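# Remove box lid and set it upright on table

## Task

Lift the lid off the box and set it down flat on the table, top side up, resting entirely on the table and clear of the box, then release it. The box must still be upright afterwards. The lid must never be loose in the air more than a few centimetres above the table, though small bounces while it sits on the box are acceptable. The result counts only if it holds without the robot supporting anything.

## Robot and tools

Robot: two 7-joint arms, left_arm and right_arm, each ending in a parallel two-finger gripper. The names are labels only. left_arm stands on the +y side of the scene. Joint limits in rad, base to tip: waist ±6.283, shoulder ±2.250, upper arm roll ±6.283, elbow ±2.580, forearm roll ±6.283, wrist pitch ±2.100, wrist roll ±6.283. Load limits: 48.6 N m for the first four joints and 30.6 N m for the wrist three. A held object's weight adds to the load.

Scene frame: the origin lies on the table surface midway between the arms. +x points out over the table, +z points up. Result lines show each gripper as end_effector_position (metres) and end_effector_quat_wxyz. Printed positions can be off, more so when the arm reaches far.

Gripper frame: the fingers extend along the gripper's +z and close along its x axis. The reported position is the point between the pads; fingertips stick out 17.5 mm past it. A pure rotation pivots about that point, which lies 25 mm toward the gripper's -y from the last joint axis.

The 18-number row (all values in [-1, 1]), one row covering both arms, in this order: left dx, dy, dz, rx, ry, rz, left gripper position, force_limit, speed; then the same nine for the right arm. dx..rz are an offset, not a pose: they express, in that gripper's own axes, how far the target lies from the gripper pose in the most recent result that displayed it (before any such result exists in the scene, and for later calls within one reply, from where the arm stands when the action begins). Scale: 1.0 equals 0.6 m of translation or 180 degrees; rx, ry, rz form a single rotation vector. All-zero offsets are not idle: they pull the arm back to that reference pose. Gripper position is absolute: +1 fully open (50 mm), near -0.65 the pads meet, -1 closes until blocked (use it to grip). force_limit: -1 ≈ 20 N, 0 ≈ 102 N, +1 ≈ 185 N per pad (actual up to ~17% higher). speed: -1 = 20 mm/s, 0 = 85, +1 = 150. A 0 is a real command, so to keep a gripper unchanged resend its previous three numbers. New force or speed only applies after a position change of at least 0.01.

Tools:
- execute_actions {actions, pictures}: actions is an empty list (just read the state), one action {"rows": [...up to 15 rows], "steps": up to 15}, or one wait {"steps": up to 300}. Each row lasts one 1/30 s step; the final row repeats if steps exceed rows. Every row is measured from the same reference pose, not from the row before. A wait counts from the previous result. A refused call moves nothing.
- move {target, speed}: target is one 18-number row as above (offsets from the last shown pose). speed is path top speed in m/s, 0.002 to 0.5, default 0.25; rotation up to twice that in rad/s. Both grippers travel straight lines ending together, 0.5 to 10 s long; gripper numbers are sent at the start. Paths ignore obstacles and the other arm. The result adds a move: line (done, off_target, moving, held, fault) with the limits that acted (paced = pose clipped, held = a check blocked steps, after which the arm may rush) and each gripper's remaining distance.
- wait {seconds 0-10}: lets time pass with no new command.
- zoom_image {camera, region [x0,y0,x1,y1]}: a closer look at part of the latest image of cam_high, cam_low, cam_left_wrist or cam_right_wrist (all 896x504), region no larger than 504x504.
- finished_scene {scene}: ends the current scene (pass its number) and grades it; it cannot be reversed.

Motion details: each step the commanded pose is clipped to within 70 mm and 16 degrees of the measured pose; position wins over orientation if both cannot be met. After an action ends an arm only continues up to its last clipped pose, so large moves may need follow-up calls; check the pose and the Hand target line. HELD marks steps where a row was not sent; pose unreachable means a clearance check altered or blocked an arm's command. The simulation keeps running while you think.

Results and grip: object_status 0 moving, 1 blocked while opening, 2 blocked while closing (a grip), 3 at requested position or pads met (usually nothing held). Confirm 2 after closing. position_measured in counts: opening ≈ (250 - counts) × 0.202 mm. After a grip at force_limit -1, status can stay 2 even if the object slipped. Joint torques reflect load and contact. MOTOR HOT appears from 60 °C; at 75 °C the arm sags (OVER-TEMPERATURE FAULT), so avoid holding loads long. Contact torque at a load limit triggers a TORQUE FAULT: the arm halts 10 s.

Avoid: dropping or tossing the lid from height, knocking the box over, pushing anything off the table, slamming into surfaces (faster moves and targets far beyond contact press harder), and letting the arms collide. Grip the lid firmly, lift only a little, lower it onto the table before opening, then back away. Loose objects may occasionally be nudged by outside pushes.

Each tool is called after ">>>" in YAML: its name, and indented under it one key for each argument.

## Session

>>> execute_actions:
  actions: []

Scene clock: 0.00 s of 4100.00 s.
left_arm: end_effector_position=(+0.6402, +0.2709, +0.3197) position_measured=3 object_status=3 end_effector_quat_wxyz=(-0.268, +0.938, -0.127, +0.180) | right_arm: end_effector_position=(+0.3896, -0.3251, +0.1794) position_measured=3 object_status=3 end_effector_quat_wxyz=(-0.002, +0.644, +0.765, -0.001)
Joint positions: left_arm=[ 0.661  0.677  0.156  1.047 -0.764  1.403  0.479] | right_arm=[-0.056  0.435 -0.001  1.656 -0.001  1.055  1.516]
Joint velocities: left_arm=[ 0.     0.002  0.    -0.    -0.    -0.001  0.   ] | right_arm=[-0.     0.001  0.001  0.001  0.    -0.     0.   ]
Joint torques (N m, as the joint torque sensors report them, + toward a larger angle): no reading
Hand target (left_arm): +0.640, +0.271, +0.320; -0.268, +0.938, -0.127, +0.180
Hand target (right_arm): +0.390, -0.325, +0.179; -0.002, +0.644, +0.765, -0.001

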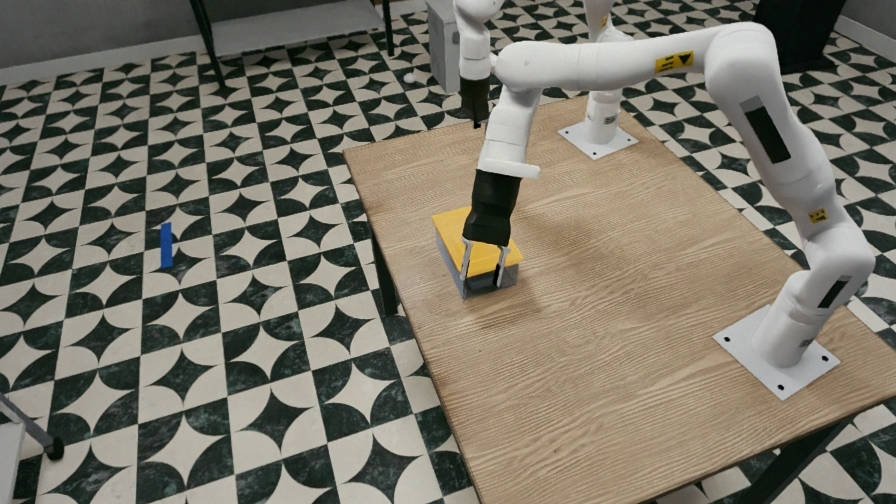

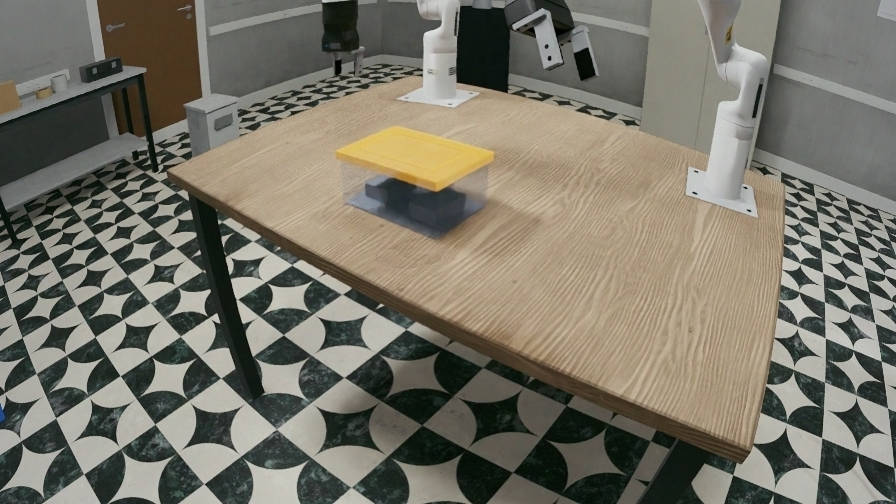

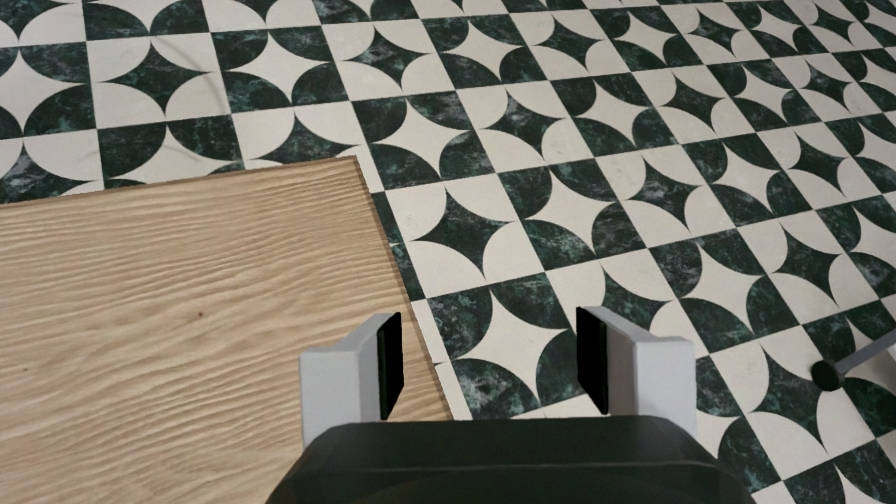

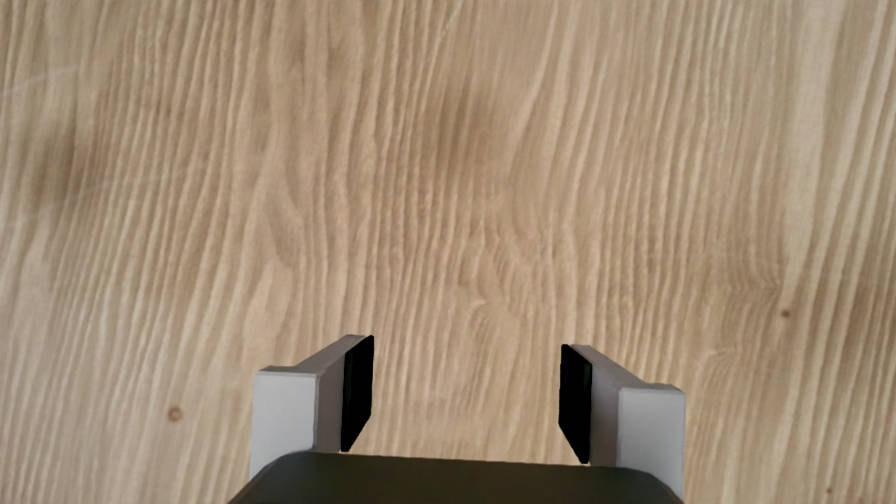

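>>> zoom_image:
  camera: "cam_low"
  region: [310,100,520,250]

>>> zoom_image:
  camera: "cam_high"
  region: [400,180,560,320]

Region (310, 100, 520, 250) of cam_low's 896x504 image, scaled by 2.400, with more detail than that image has; it fills the top 360 rows of this view, and the rest is white.

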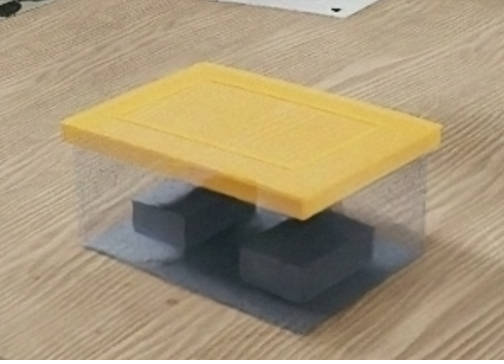

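Region (400, 180, 560, 320) of cam_high's 896x504 image, scaled by 3.150, with more detail than that image has; it fills the top 441 rows of this view, and the rest is white.

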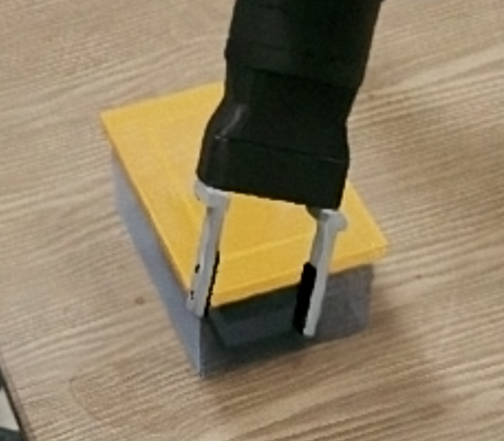

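>>> move:
  target: [-0.43,-0.12,-0.065,-0.174,-0.117,-0.083,1,0,0,0.47,0.44,-0.3,0,0,0,1,0,0]

Scene clock: 6.57 s of 4100.00 s.
left_arm: end_effector_position=(+0.4010, +0.3985, +0.3195) position_measured=3 object_status=3 end_effector_quat_wxyz=(-0.001, +1.000, +0.000, -0.001) | right_arm: end_effector_position=(+0.6014, -0.0032, +0.3578) position_measured=3 object_status=3 end_effector_quat_wxyz=(+0.064, +0.635, +0.743, +0.202)
Joint positions: left_arm=[ 0.109  0.142  0.167  1.595 -0.025  1.409  0.122] | right_arm=[-0.414  1.007  0.013  0.033 -0.003  1.675  1.149]
Joint velocities: left_arm=[-0.002 -0.004 -0.004  0.     0.001  0.001  0.   ] | right_arm=[ 0.001  0.003  0.009 -0.    -0.011 -0.    -0.001]
Joint torques (N m, as the joint torque sensors report them, + toward a larger angle): left_arm=[ -0.06 -11.81   0.77  -9.52  -0.34  -0.26  -0.37] | right_arm=[  0.14 -27.6    0.29  -9.9   -0.02  -1.4   -0.05]
Hand target (left_arm): +0.401, +0.399, +0.320; -0.001, +1.000, +0.001, -0.001
Hand target (right_arm): +0.601, -0.003, +0.358; +0.064, +0.634, +0.743, +0.202
Off the commanded pose (left_arm): 0.001 m, 0 deg.
Off the commanded pose (right_arm): 0.002 m, 25 deg; orientation clipped at the last step of the last action.
elbow stopped short (right arm): the move would have taken joint 4 (elbow) straighter than the controller allows; a more bent joint 4 avoids this.
After step 90, 1.40 s passed at rest.
move: off_target (right_arm); limits=paced

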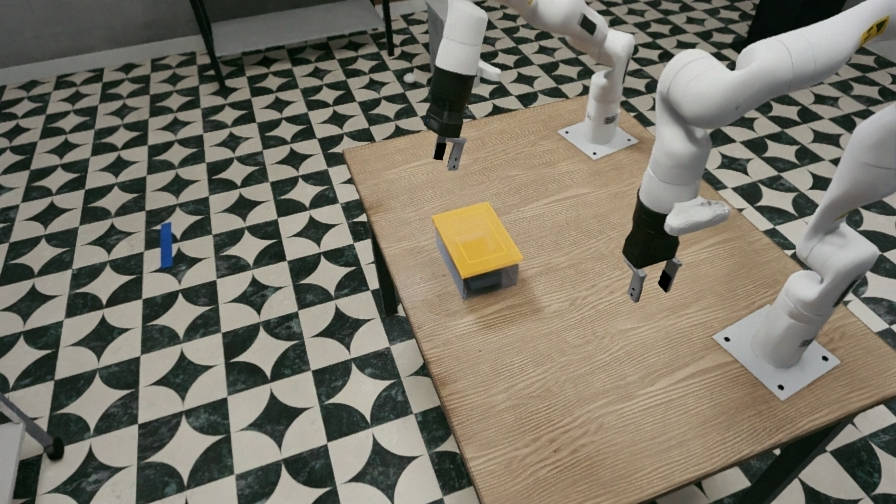

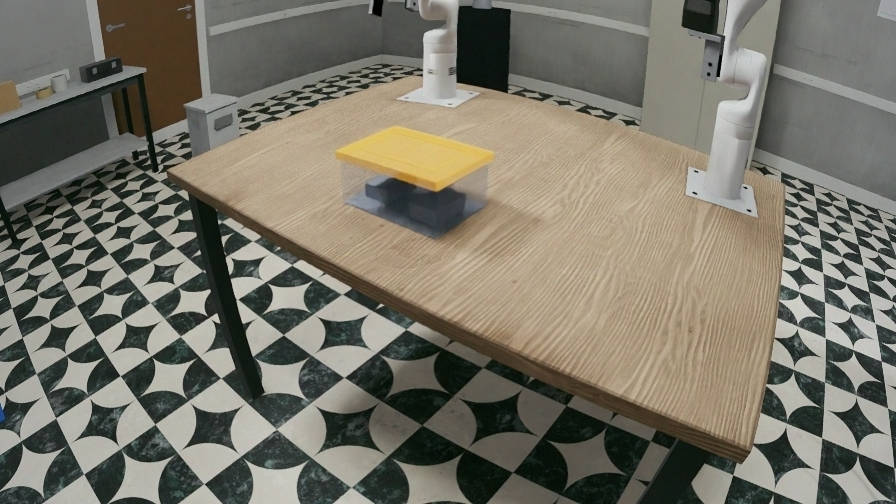

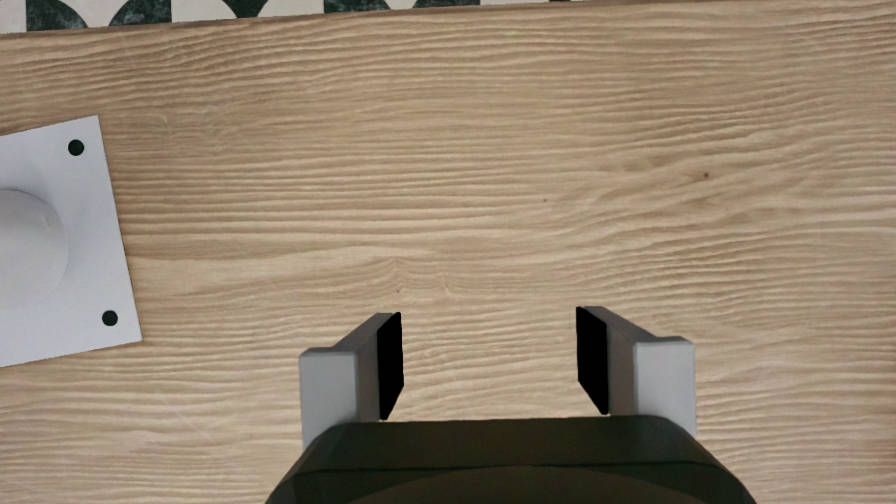

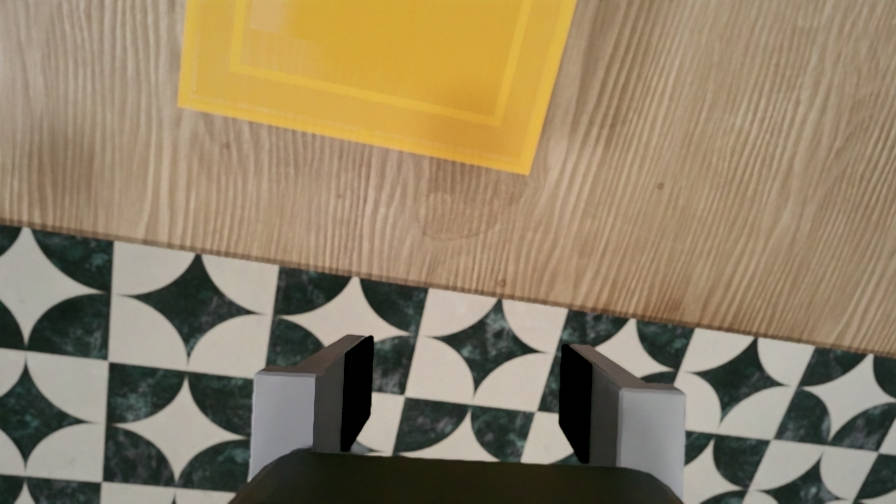

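>>> move:
  target: [0.333,0.467,0.067,0,0,0.99,1,0,0,-0.4,-0.263,0,0.047,-0.147,0.54,1,0,0]
  speed: 0.5

Scene clock: 11.97 s of 4100.00 s.
left_arm: end_effector_position=(+0.6020, +0.1194, +0.2810) position_measured=3 object_status=3 end_effector_quat_wxyz=(+0.001, -0.017, +1.000, +0.001) | right_arm: end_effector_position=(+0.5017, -0.2531, +0.2591) position_measured=3 object_status=3 end_effector_quat_wxyz=(-0.000, +1.000, +0.002, -0.001)
Joint positions: left_arm=[ 0.437  0.934  0.713  0.507 -0.572  1.797 -2.498] | right_arm=[-0.251  0.598  0.298  1.139 -0.169  1.429 -0.145]
Joint velocities: left_arm=[ 0.014  0.018 -0.    -0.022 -0.002  0.008 -0.006] | right_arm=[ 0.     0.001 -0.001 -0.    -0.     0.     0.   ]
Joint torques (N m, as the joint torque sensors report them, + toward a larger angle): left_arm=[ -0.14 -24.5    2.89  -8.01  -0.1   -0.44  -0.22] | right_arm=[  0.64 -20.82   2.02 -10.18  -0.37  -0.08  -0.41]
Hand target (left_arm): +0.602, +0.118, +0.280; -0.000, -0.016, +1.000, +0.001
Hand target (right_arm): +0.502, -0.253, +0.259; -0.000, +1.000, +0.002, -0.001
Off the commanded pose (left_arm): 0.003 m, 0 deg.
Off the commanded pose (right_arm): 0.001 m, 0 deg.
move: done

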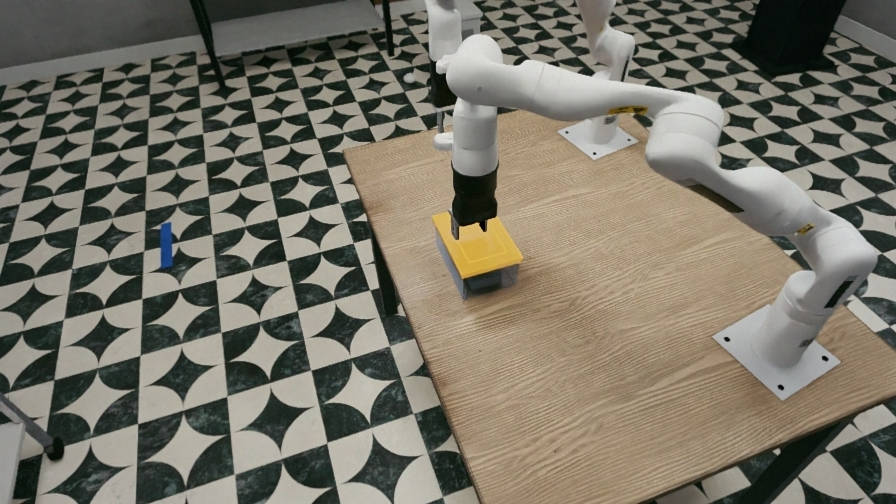

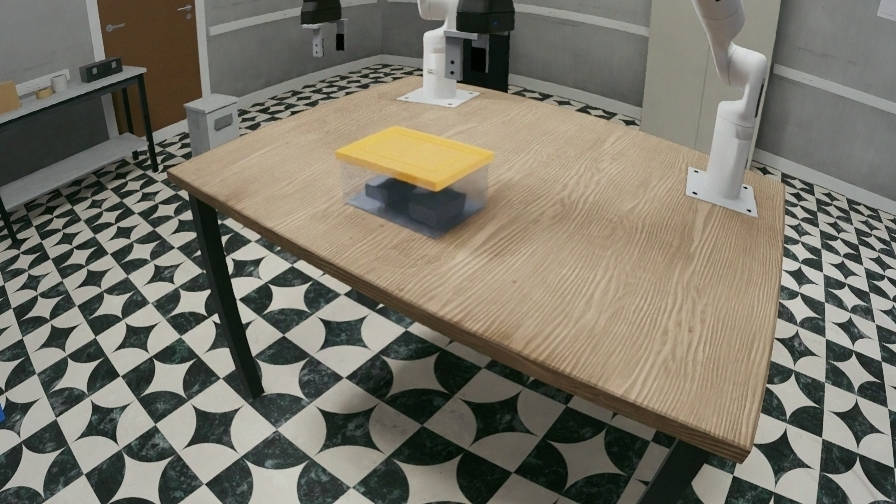

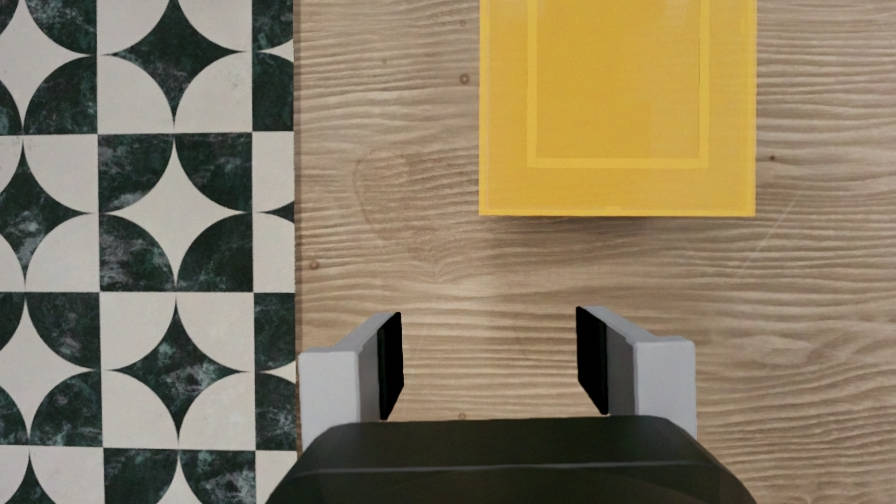

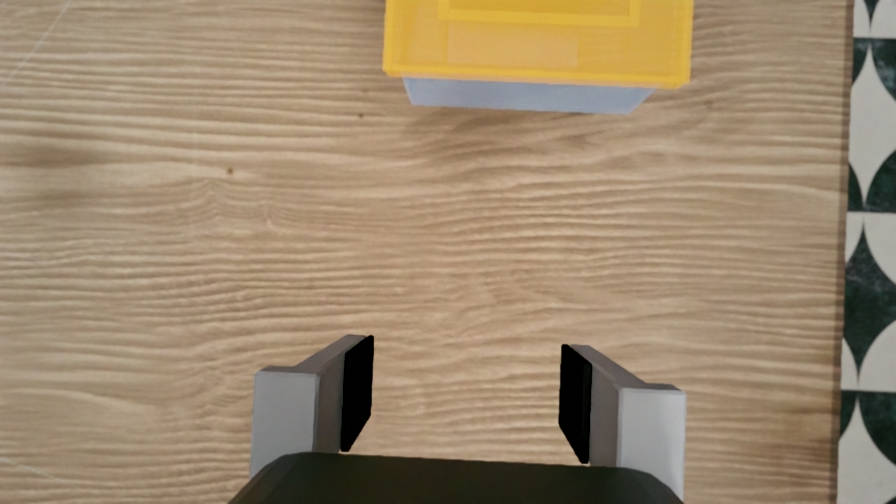

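>>> move:
  target: [0.128,-0.012,0.285,0.111,0,0,1,0,0,0.063,-0.13,0.248,0.111,0,0.011,1,0,0]

Scene clock: 16.53 s of 4100.00 s.
left_arm: end_effector_position=(+0.5250, +0.1090, +0.1091) position_measured=3 object_status=3 end_effector_quat_wxyz=(+0.003, -0.015, +0.985, -0.172) | right_arm: end_effector_position=(+0.5394, -0.1748, +0.1105) position_measured=3 object_status=3 end_effector_quat_wxyz=(-0.174, +0.985, -0.016, -0.001)
Joint positions: left_arm=[ 0.014  0.86   0.843  1.552 -0.416  0.798 -2.402] | right_arm=[-0.083  0.808  0.113  1.315 -0.508  1.014  0.062]
Joint velocities: left_arm=[-0.008 -0.005 -0.001  0.003  0.001 -0.001 -0.002] | right_arm=[ 0.001 -0.    -0.001  0.    -0.     0.     0.001]
Joint torques (N m, as the joint torque sensors report them, + toward a larger angle): left_arm=[ -0.09 -19.49   6.41  -7.06   0.72  -1.17  -0.41] | right_arm=[  0.35 -23.84   0.23  -8.73  -1.28  -0.09  -0.24]
Hand target (left_arm): +0.525, +0.109, +0.109; +0.003, -0.015, +0.985, -0.172
Hand target (right_arm): +0.539, -0.175, +0.110; -0.174, +0.985, -0.016, -0.001
Off the commanded pose (left_arm): 0.001 m, 0 deg.
Off the commanded pose (right_arm): 0.000 m, 0 deg.
After step 90, 0.23 s passed at rest.
move: done

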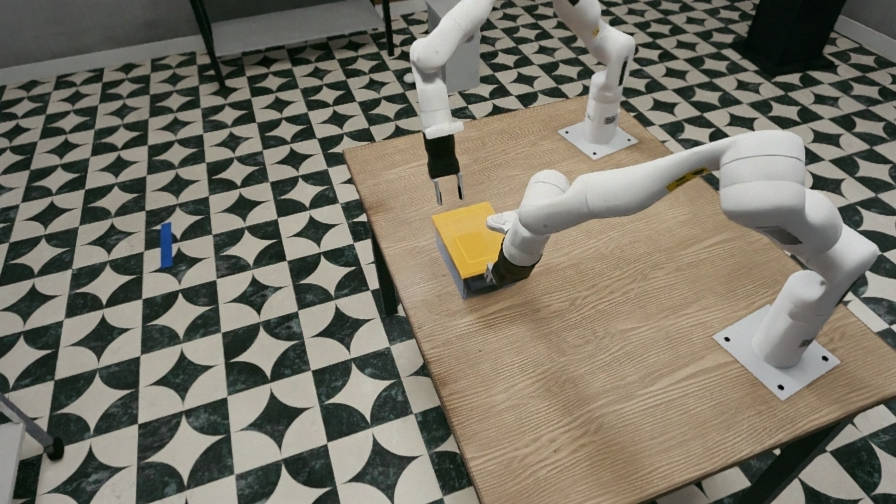

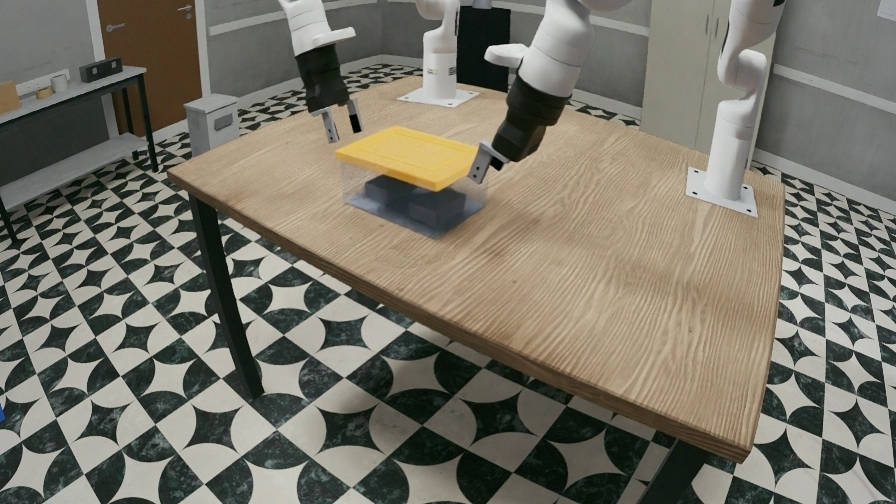

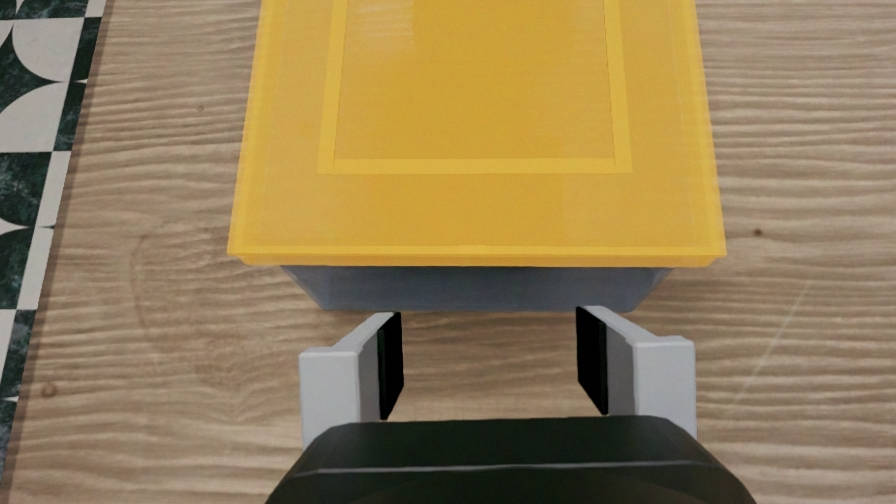

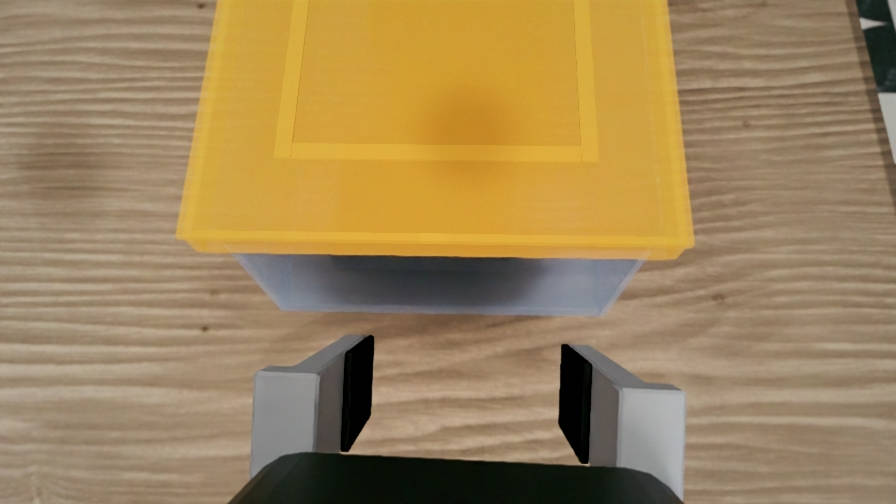

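>>> move:
  target: [-0.006,-0.002,0.059,0,0,0,1,0,0,-0.015,-0.017,0.066,0,0,0,1,0,0]
  speed: 0.08

>>> zoom_image:
  camera: "cam_low"
  region: [290,90,540,250]

Scene clock: 19.57 s of 4100.00 s.
left_arm: end_effector_position=(+0.5292, +0.0961, +0.0765) position_measured=3 object_status=3 end_effector_quat_wxyz=(+0.003, -0.015, +0.985, -0.172) | right_arm: end_effector_position=(+0.5309, -0.1514, +0.0768) position_measured=3 object_status=3 end_effector_quat_wxyz=(-0.174, +0.985, -0.016, -0.001)
Joint positions: left_arm=[ 0.061  0.917  0.801  1.545 -0.447  0.74  -2.382] | right_arm=[-0.119  0.845  0.096  1.363 -0.527  0.92   0.061]
Joint velocities: left_arm=[ 0.003  0.002  0.001 -0.     0.003 -0.001 -0.001] | right_arm=[-0.     0.001 -0.001 -0.     0.    -0.     0.   ]
Joint torques (N m, as the joint torque sensors report them, + toward a larger angle): left_arm=[ -0.48 -20.15   6.91  -6.57   0.45  -1.01  -0.43] | right_arm=[ -0.53 -24.06   0.63  -8.48  -1.01   0.27   0.  ]
Hand target (left_arm): +0.529, +0.096, +0.076; +0.003, -0.015, +0.985, -0.172
Hand target (right_arm): +0.531, -0.151, +0.077; -0.174, +0.985, -0.016, -0.001
Off the commanded pose (left_arm): 0.000 m, 0 deg.
Off the commanded pose (right_arm): 0.000 m, 0 deg.
move: done

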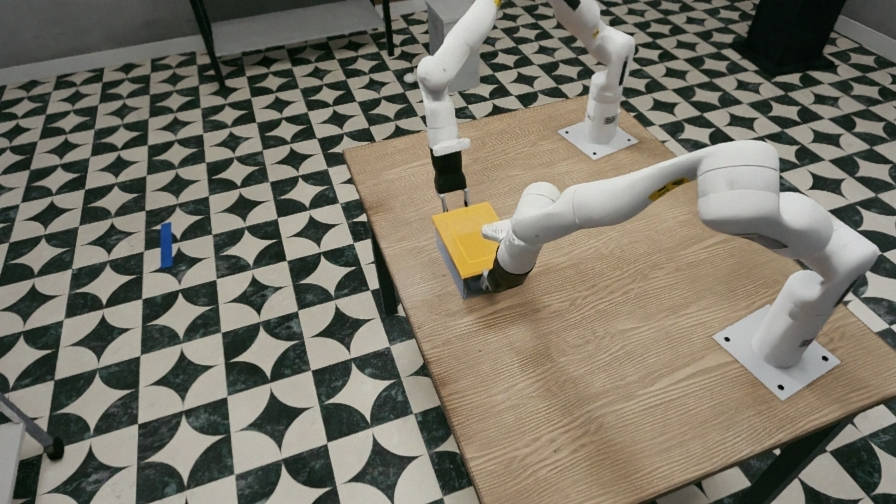

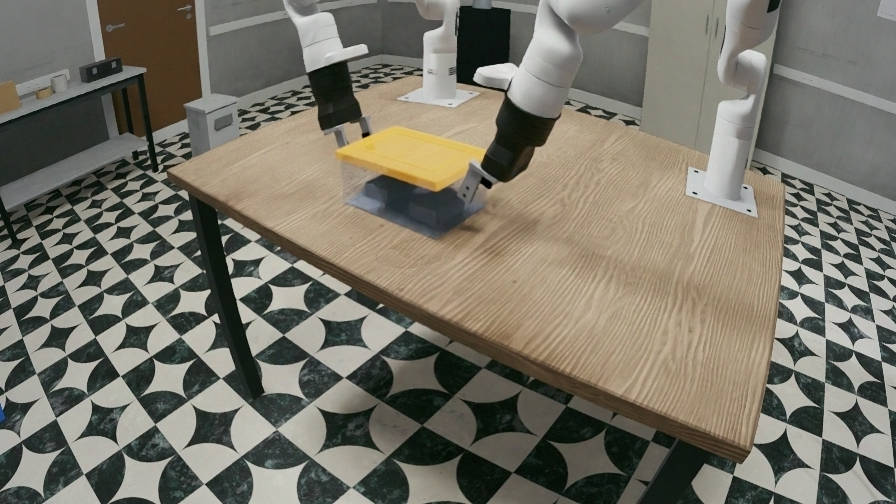

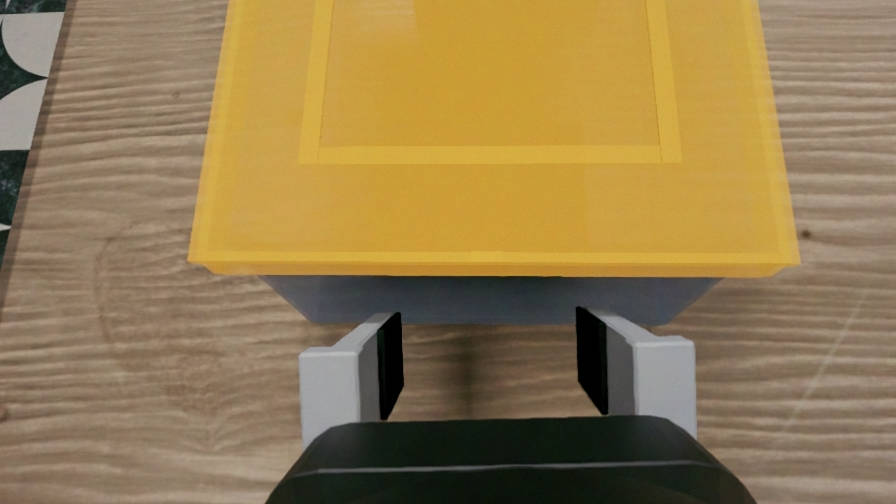

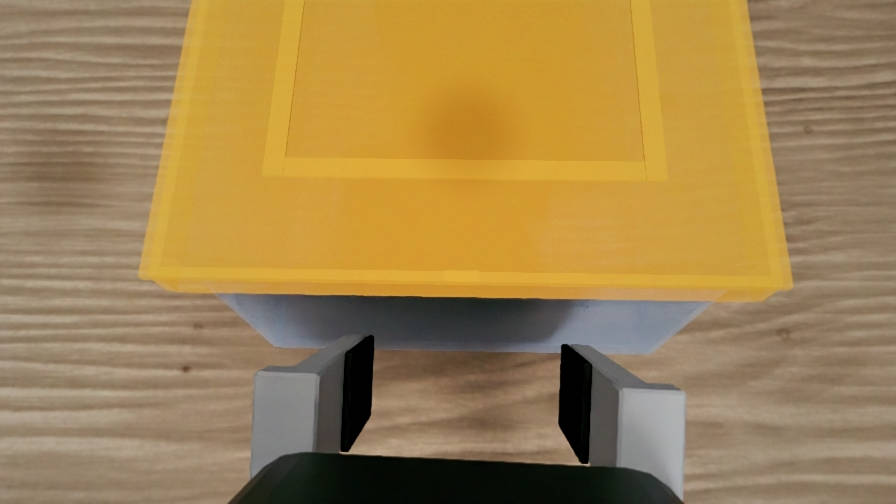

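Region (290, 90, 540, 250) of cam_low's 896x504 image, scaled by 2.016, with more detail than that image has; it fills the top 323 rows of this view, and the rest is white.

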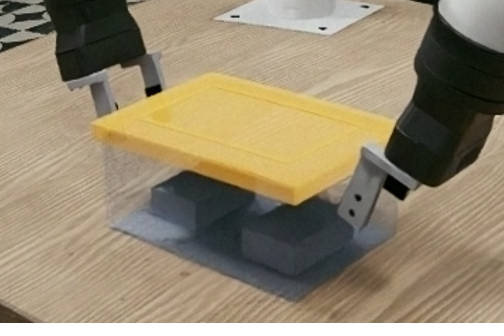

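>>> move:
  target: [0,-0.019,-0.005,0,0,0,1,0,0,0,-0.022,-0.005,0,0,0,1,0,0]
  speed: 0.02

>>> zoom_image:
  camera: "cam_low"
  region: [290,90,540,250]

Scene clock: 21.67 s of 4100.00 s.
left_arm: end_effector_position=(+0.5298, +0.0880, +0.0825) position_measured=3 object_status=3 end_effector_quat_wxyz=(+0.003, -0.016, +0.985, -0.171) | right_arm: end_effector_position=(+0.5315, -0.1412, +0.0837) position_measured=3 object_status=3 end_effector_quat_wxyz=(-0.174, +0.985, -0.016, -0.001)
Joint positions: left_arm=[ 0.08   0.913  0.802  1.524 -0.442  0.759 -2.371] | right_arm=[-0.139  0.84   0.102  1.346 -0.523  0.935  0.033]
Joint velocities: left_arm=[-0.     0.001  0.001 -0.    -0.     0.001  0.003] | right_arm=[ 0.001 -0.001 -0.001  0.     0.002 -0.    -0.001]
Joint torques (N m, as the joint torque sensors report them, + toward a larger angle): left_arm=[  0.71 -20.49   7.6   -7.18   0.71  -1.62  -0.43] | right_arm=[ -0.47 -24.49  -0.18  -8.66  -1.55   0.16  -0.16]
Hand target (left_arm): +0.530, +0.086, +0.083; +0.003, -0.015, +0.985, -0.172
Hand target (right_arm): +0.531, -0.140, +0.084; -0.174, +0.985, -0.016, -0.001
Off the commanded pose (left_arm): 0.002 m, 0 deg.
Off the commanded pose (right_arm): 0.001 m, 0 deg.
move: done

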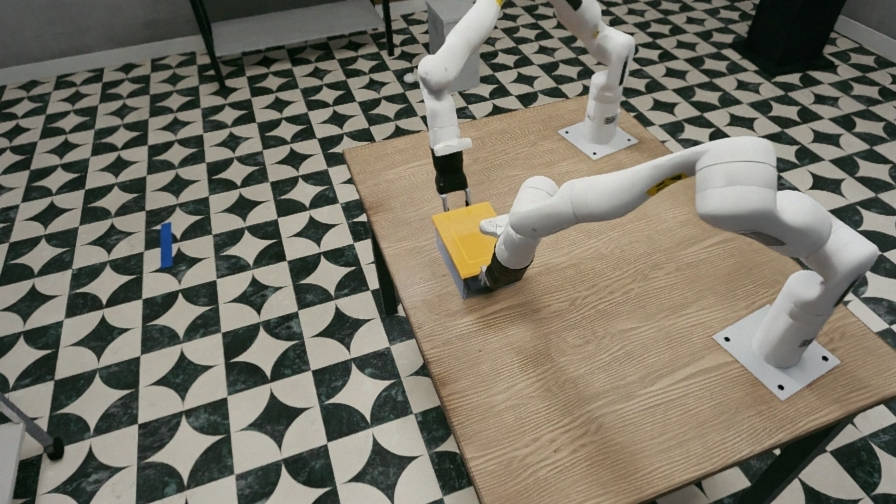

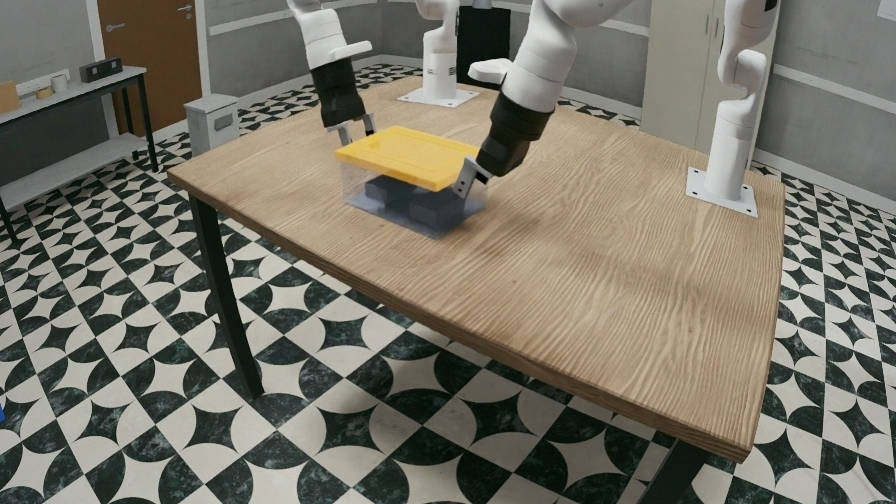

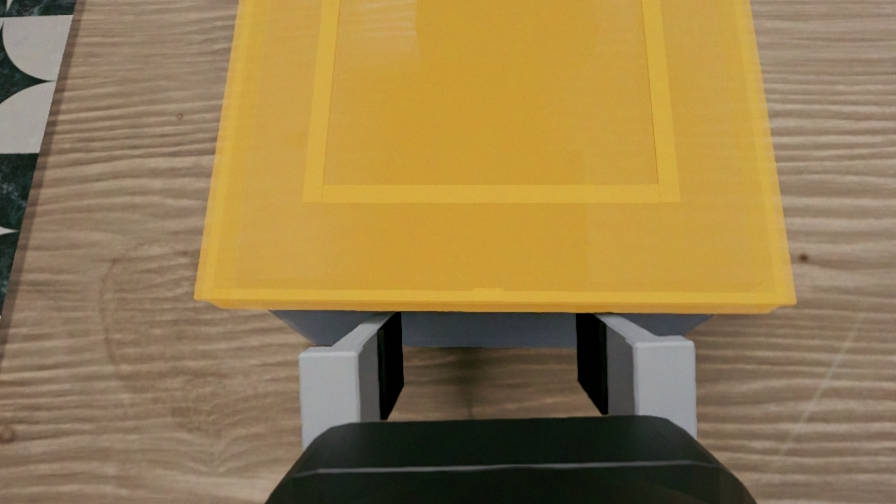

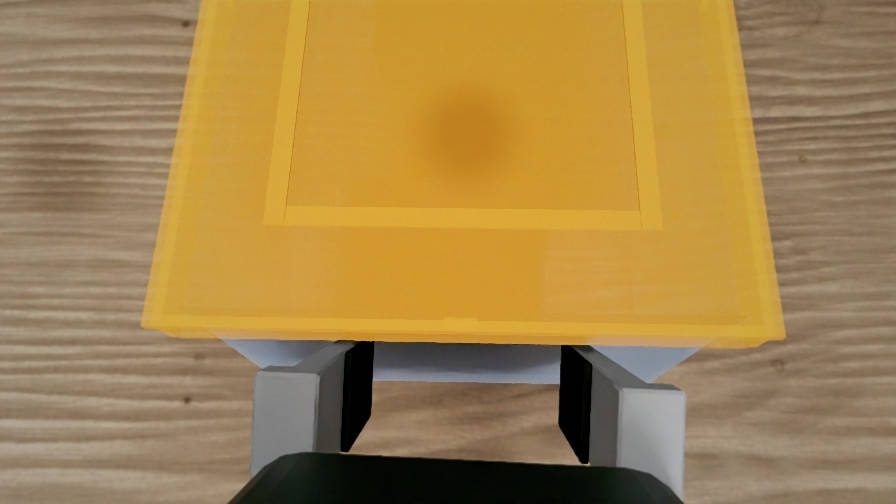

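Region (290, 90, 540, 250) of cam_low's 896x504 image, scaled by 2.016, with more detail than that image has; it fills the top 323 rows of this view, and the rest is white.

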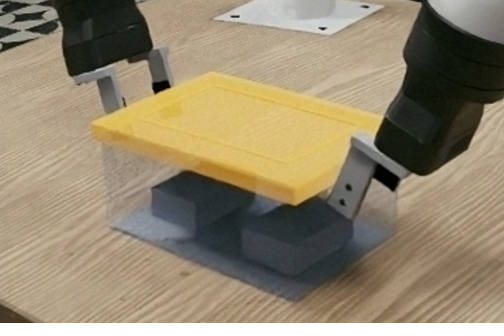

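>>> move:
  target: [0,-0.008,0.003,0,0,0.004,1,0,0,0,-0.008,0.003,0,0,0.002,1,0,0]
  speed: 0.01

Scene clock: 23.27 s of 4100.00 s.
left_arm: end_effector_position=(+0.5306, +0.0871, +0.0811) position_measured=3 object_status=3 end_effector_quat_wxyz=(+0.004, -0.011, +0.986, -0.168) | right_arm: end_effector_position=(+0.5321, -0.1408, +0.0826) position_measured=3 object_status=3 end_effector_quat_wxyz=(-0.171, +0.985, -0.021, -0.002)
Joint positions: left_arm=[ 0.087  0.917  0.801  1.516 -0.449  0.766 -2.374] | right_arm=[-0.144  0.843  0.106  1.343 -0.52   0.935  0.018]
Joint velocities: left_arm=[-0.001  0.001  0.002 -0.    -0.003  0.002  0.002] | right_arm=[ 0.002  0.001 -0.002 -0.     0.004 -0.001 -0.002]
Joint torques (N m, as the joint torque sensors report them, + toward a larger angle): left_arm=[  2.44 -19.83   8.92  -7.79   1.25  -2.76  -0.16] | right_arm=[ -2.59 -24.07  -2.57  -9.77  -2.87  -0.22  -0.15]
Hand target (left_arm): +0.530, +0.083, +0.082; +0.004, -0.009, +0.985, -0.171
Hand target (right_arm): +0.532, -0.136, +0.084; -0.174, +0.985, -0.019, -0.002
Off the commanded pose (left_arm): 0.005 m, 0 deg.
Off the commanded pose (right_arm): 0.005 m, 0 deg.
move: off_target (left_arm, right_arm)

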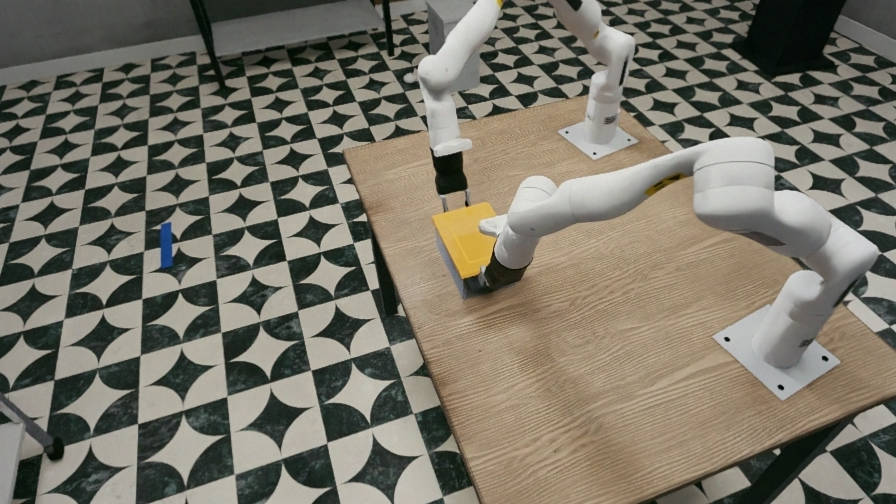

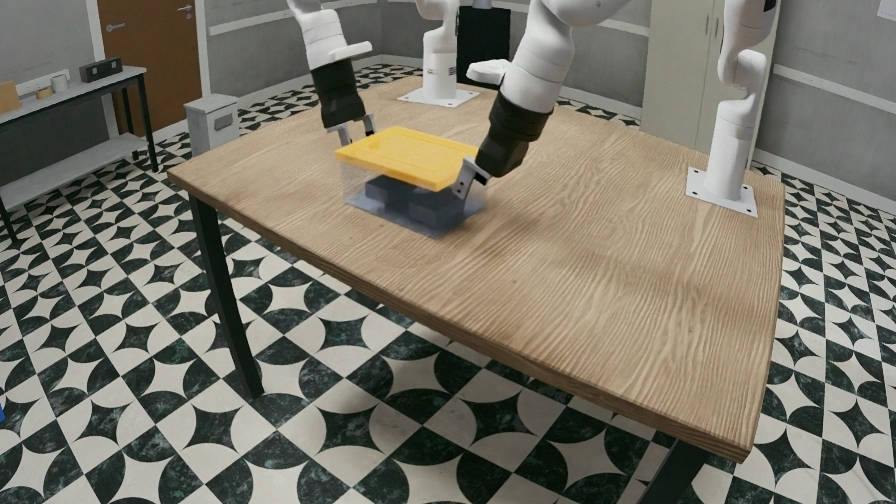

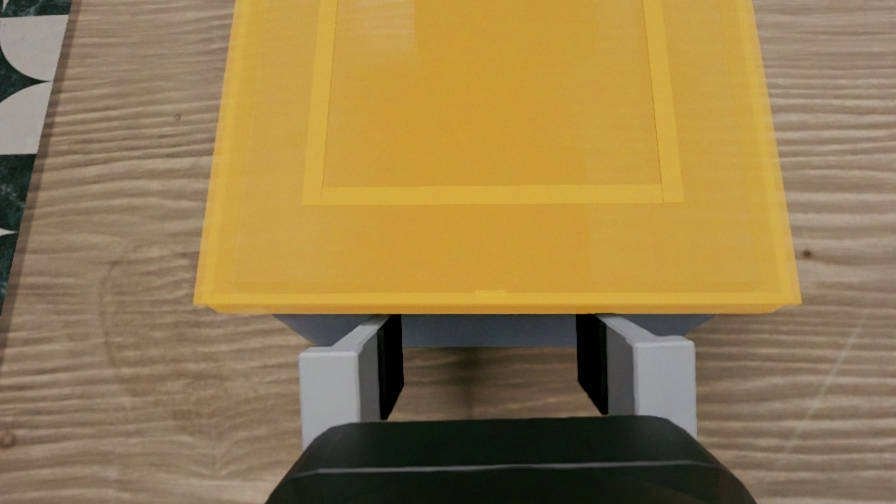

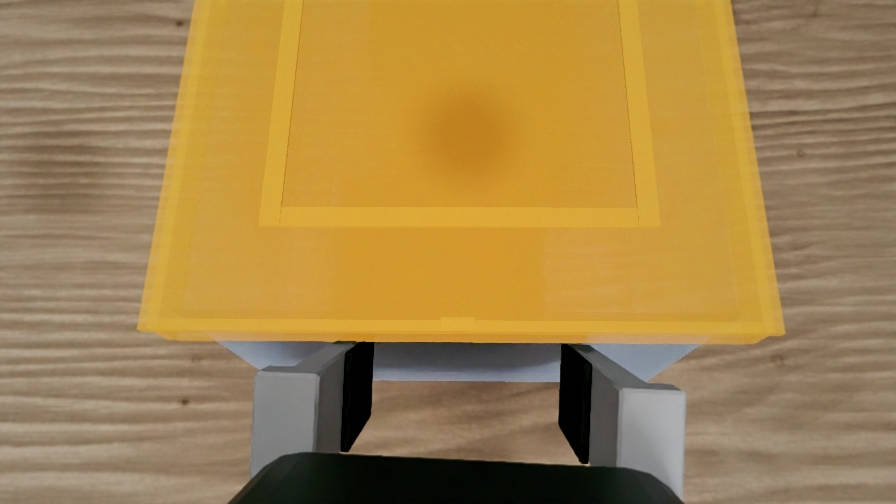

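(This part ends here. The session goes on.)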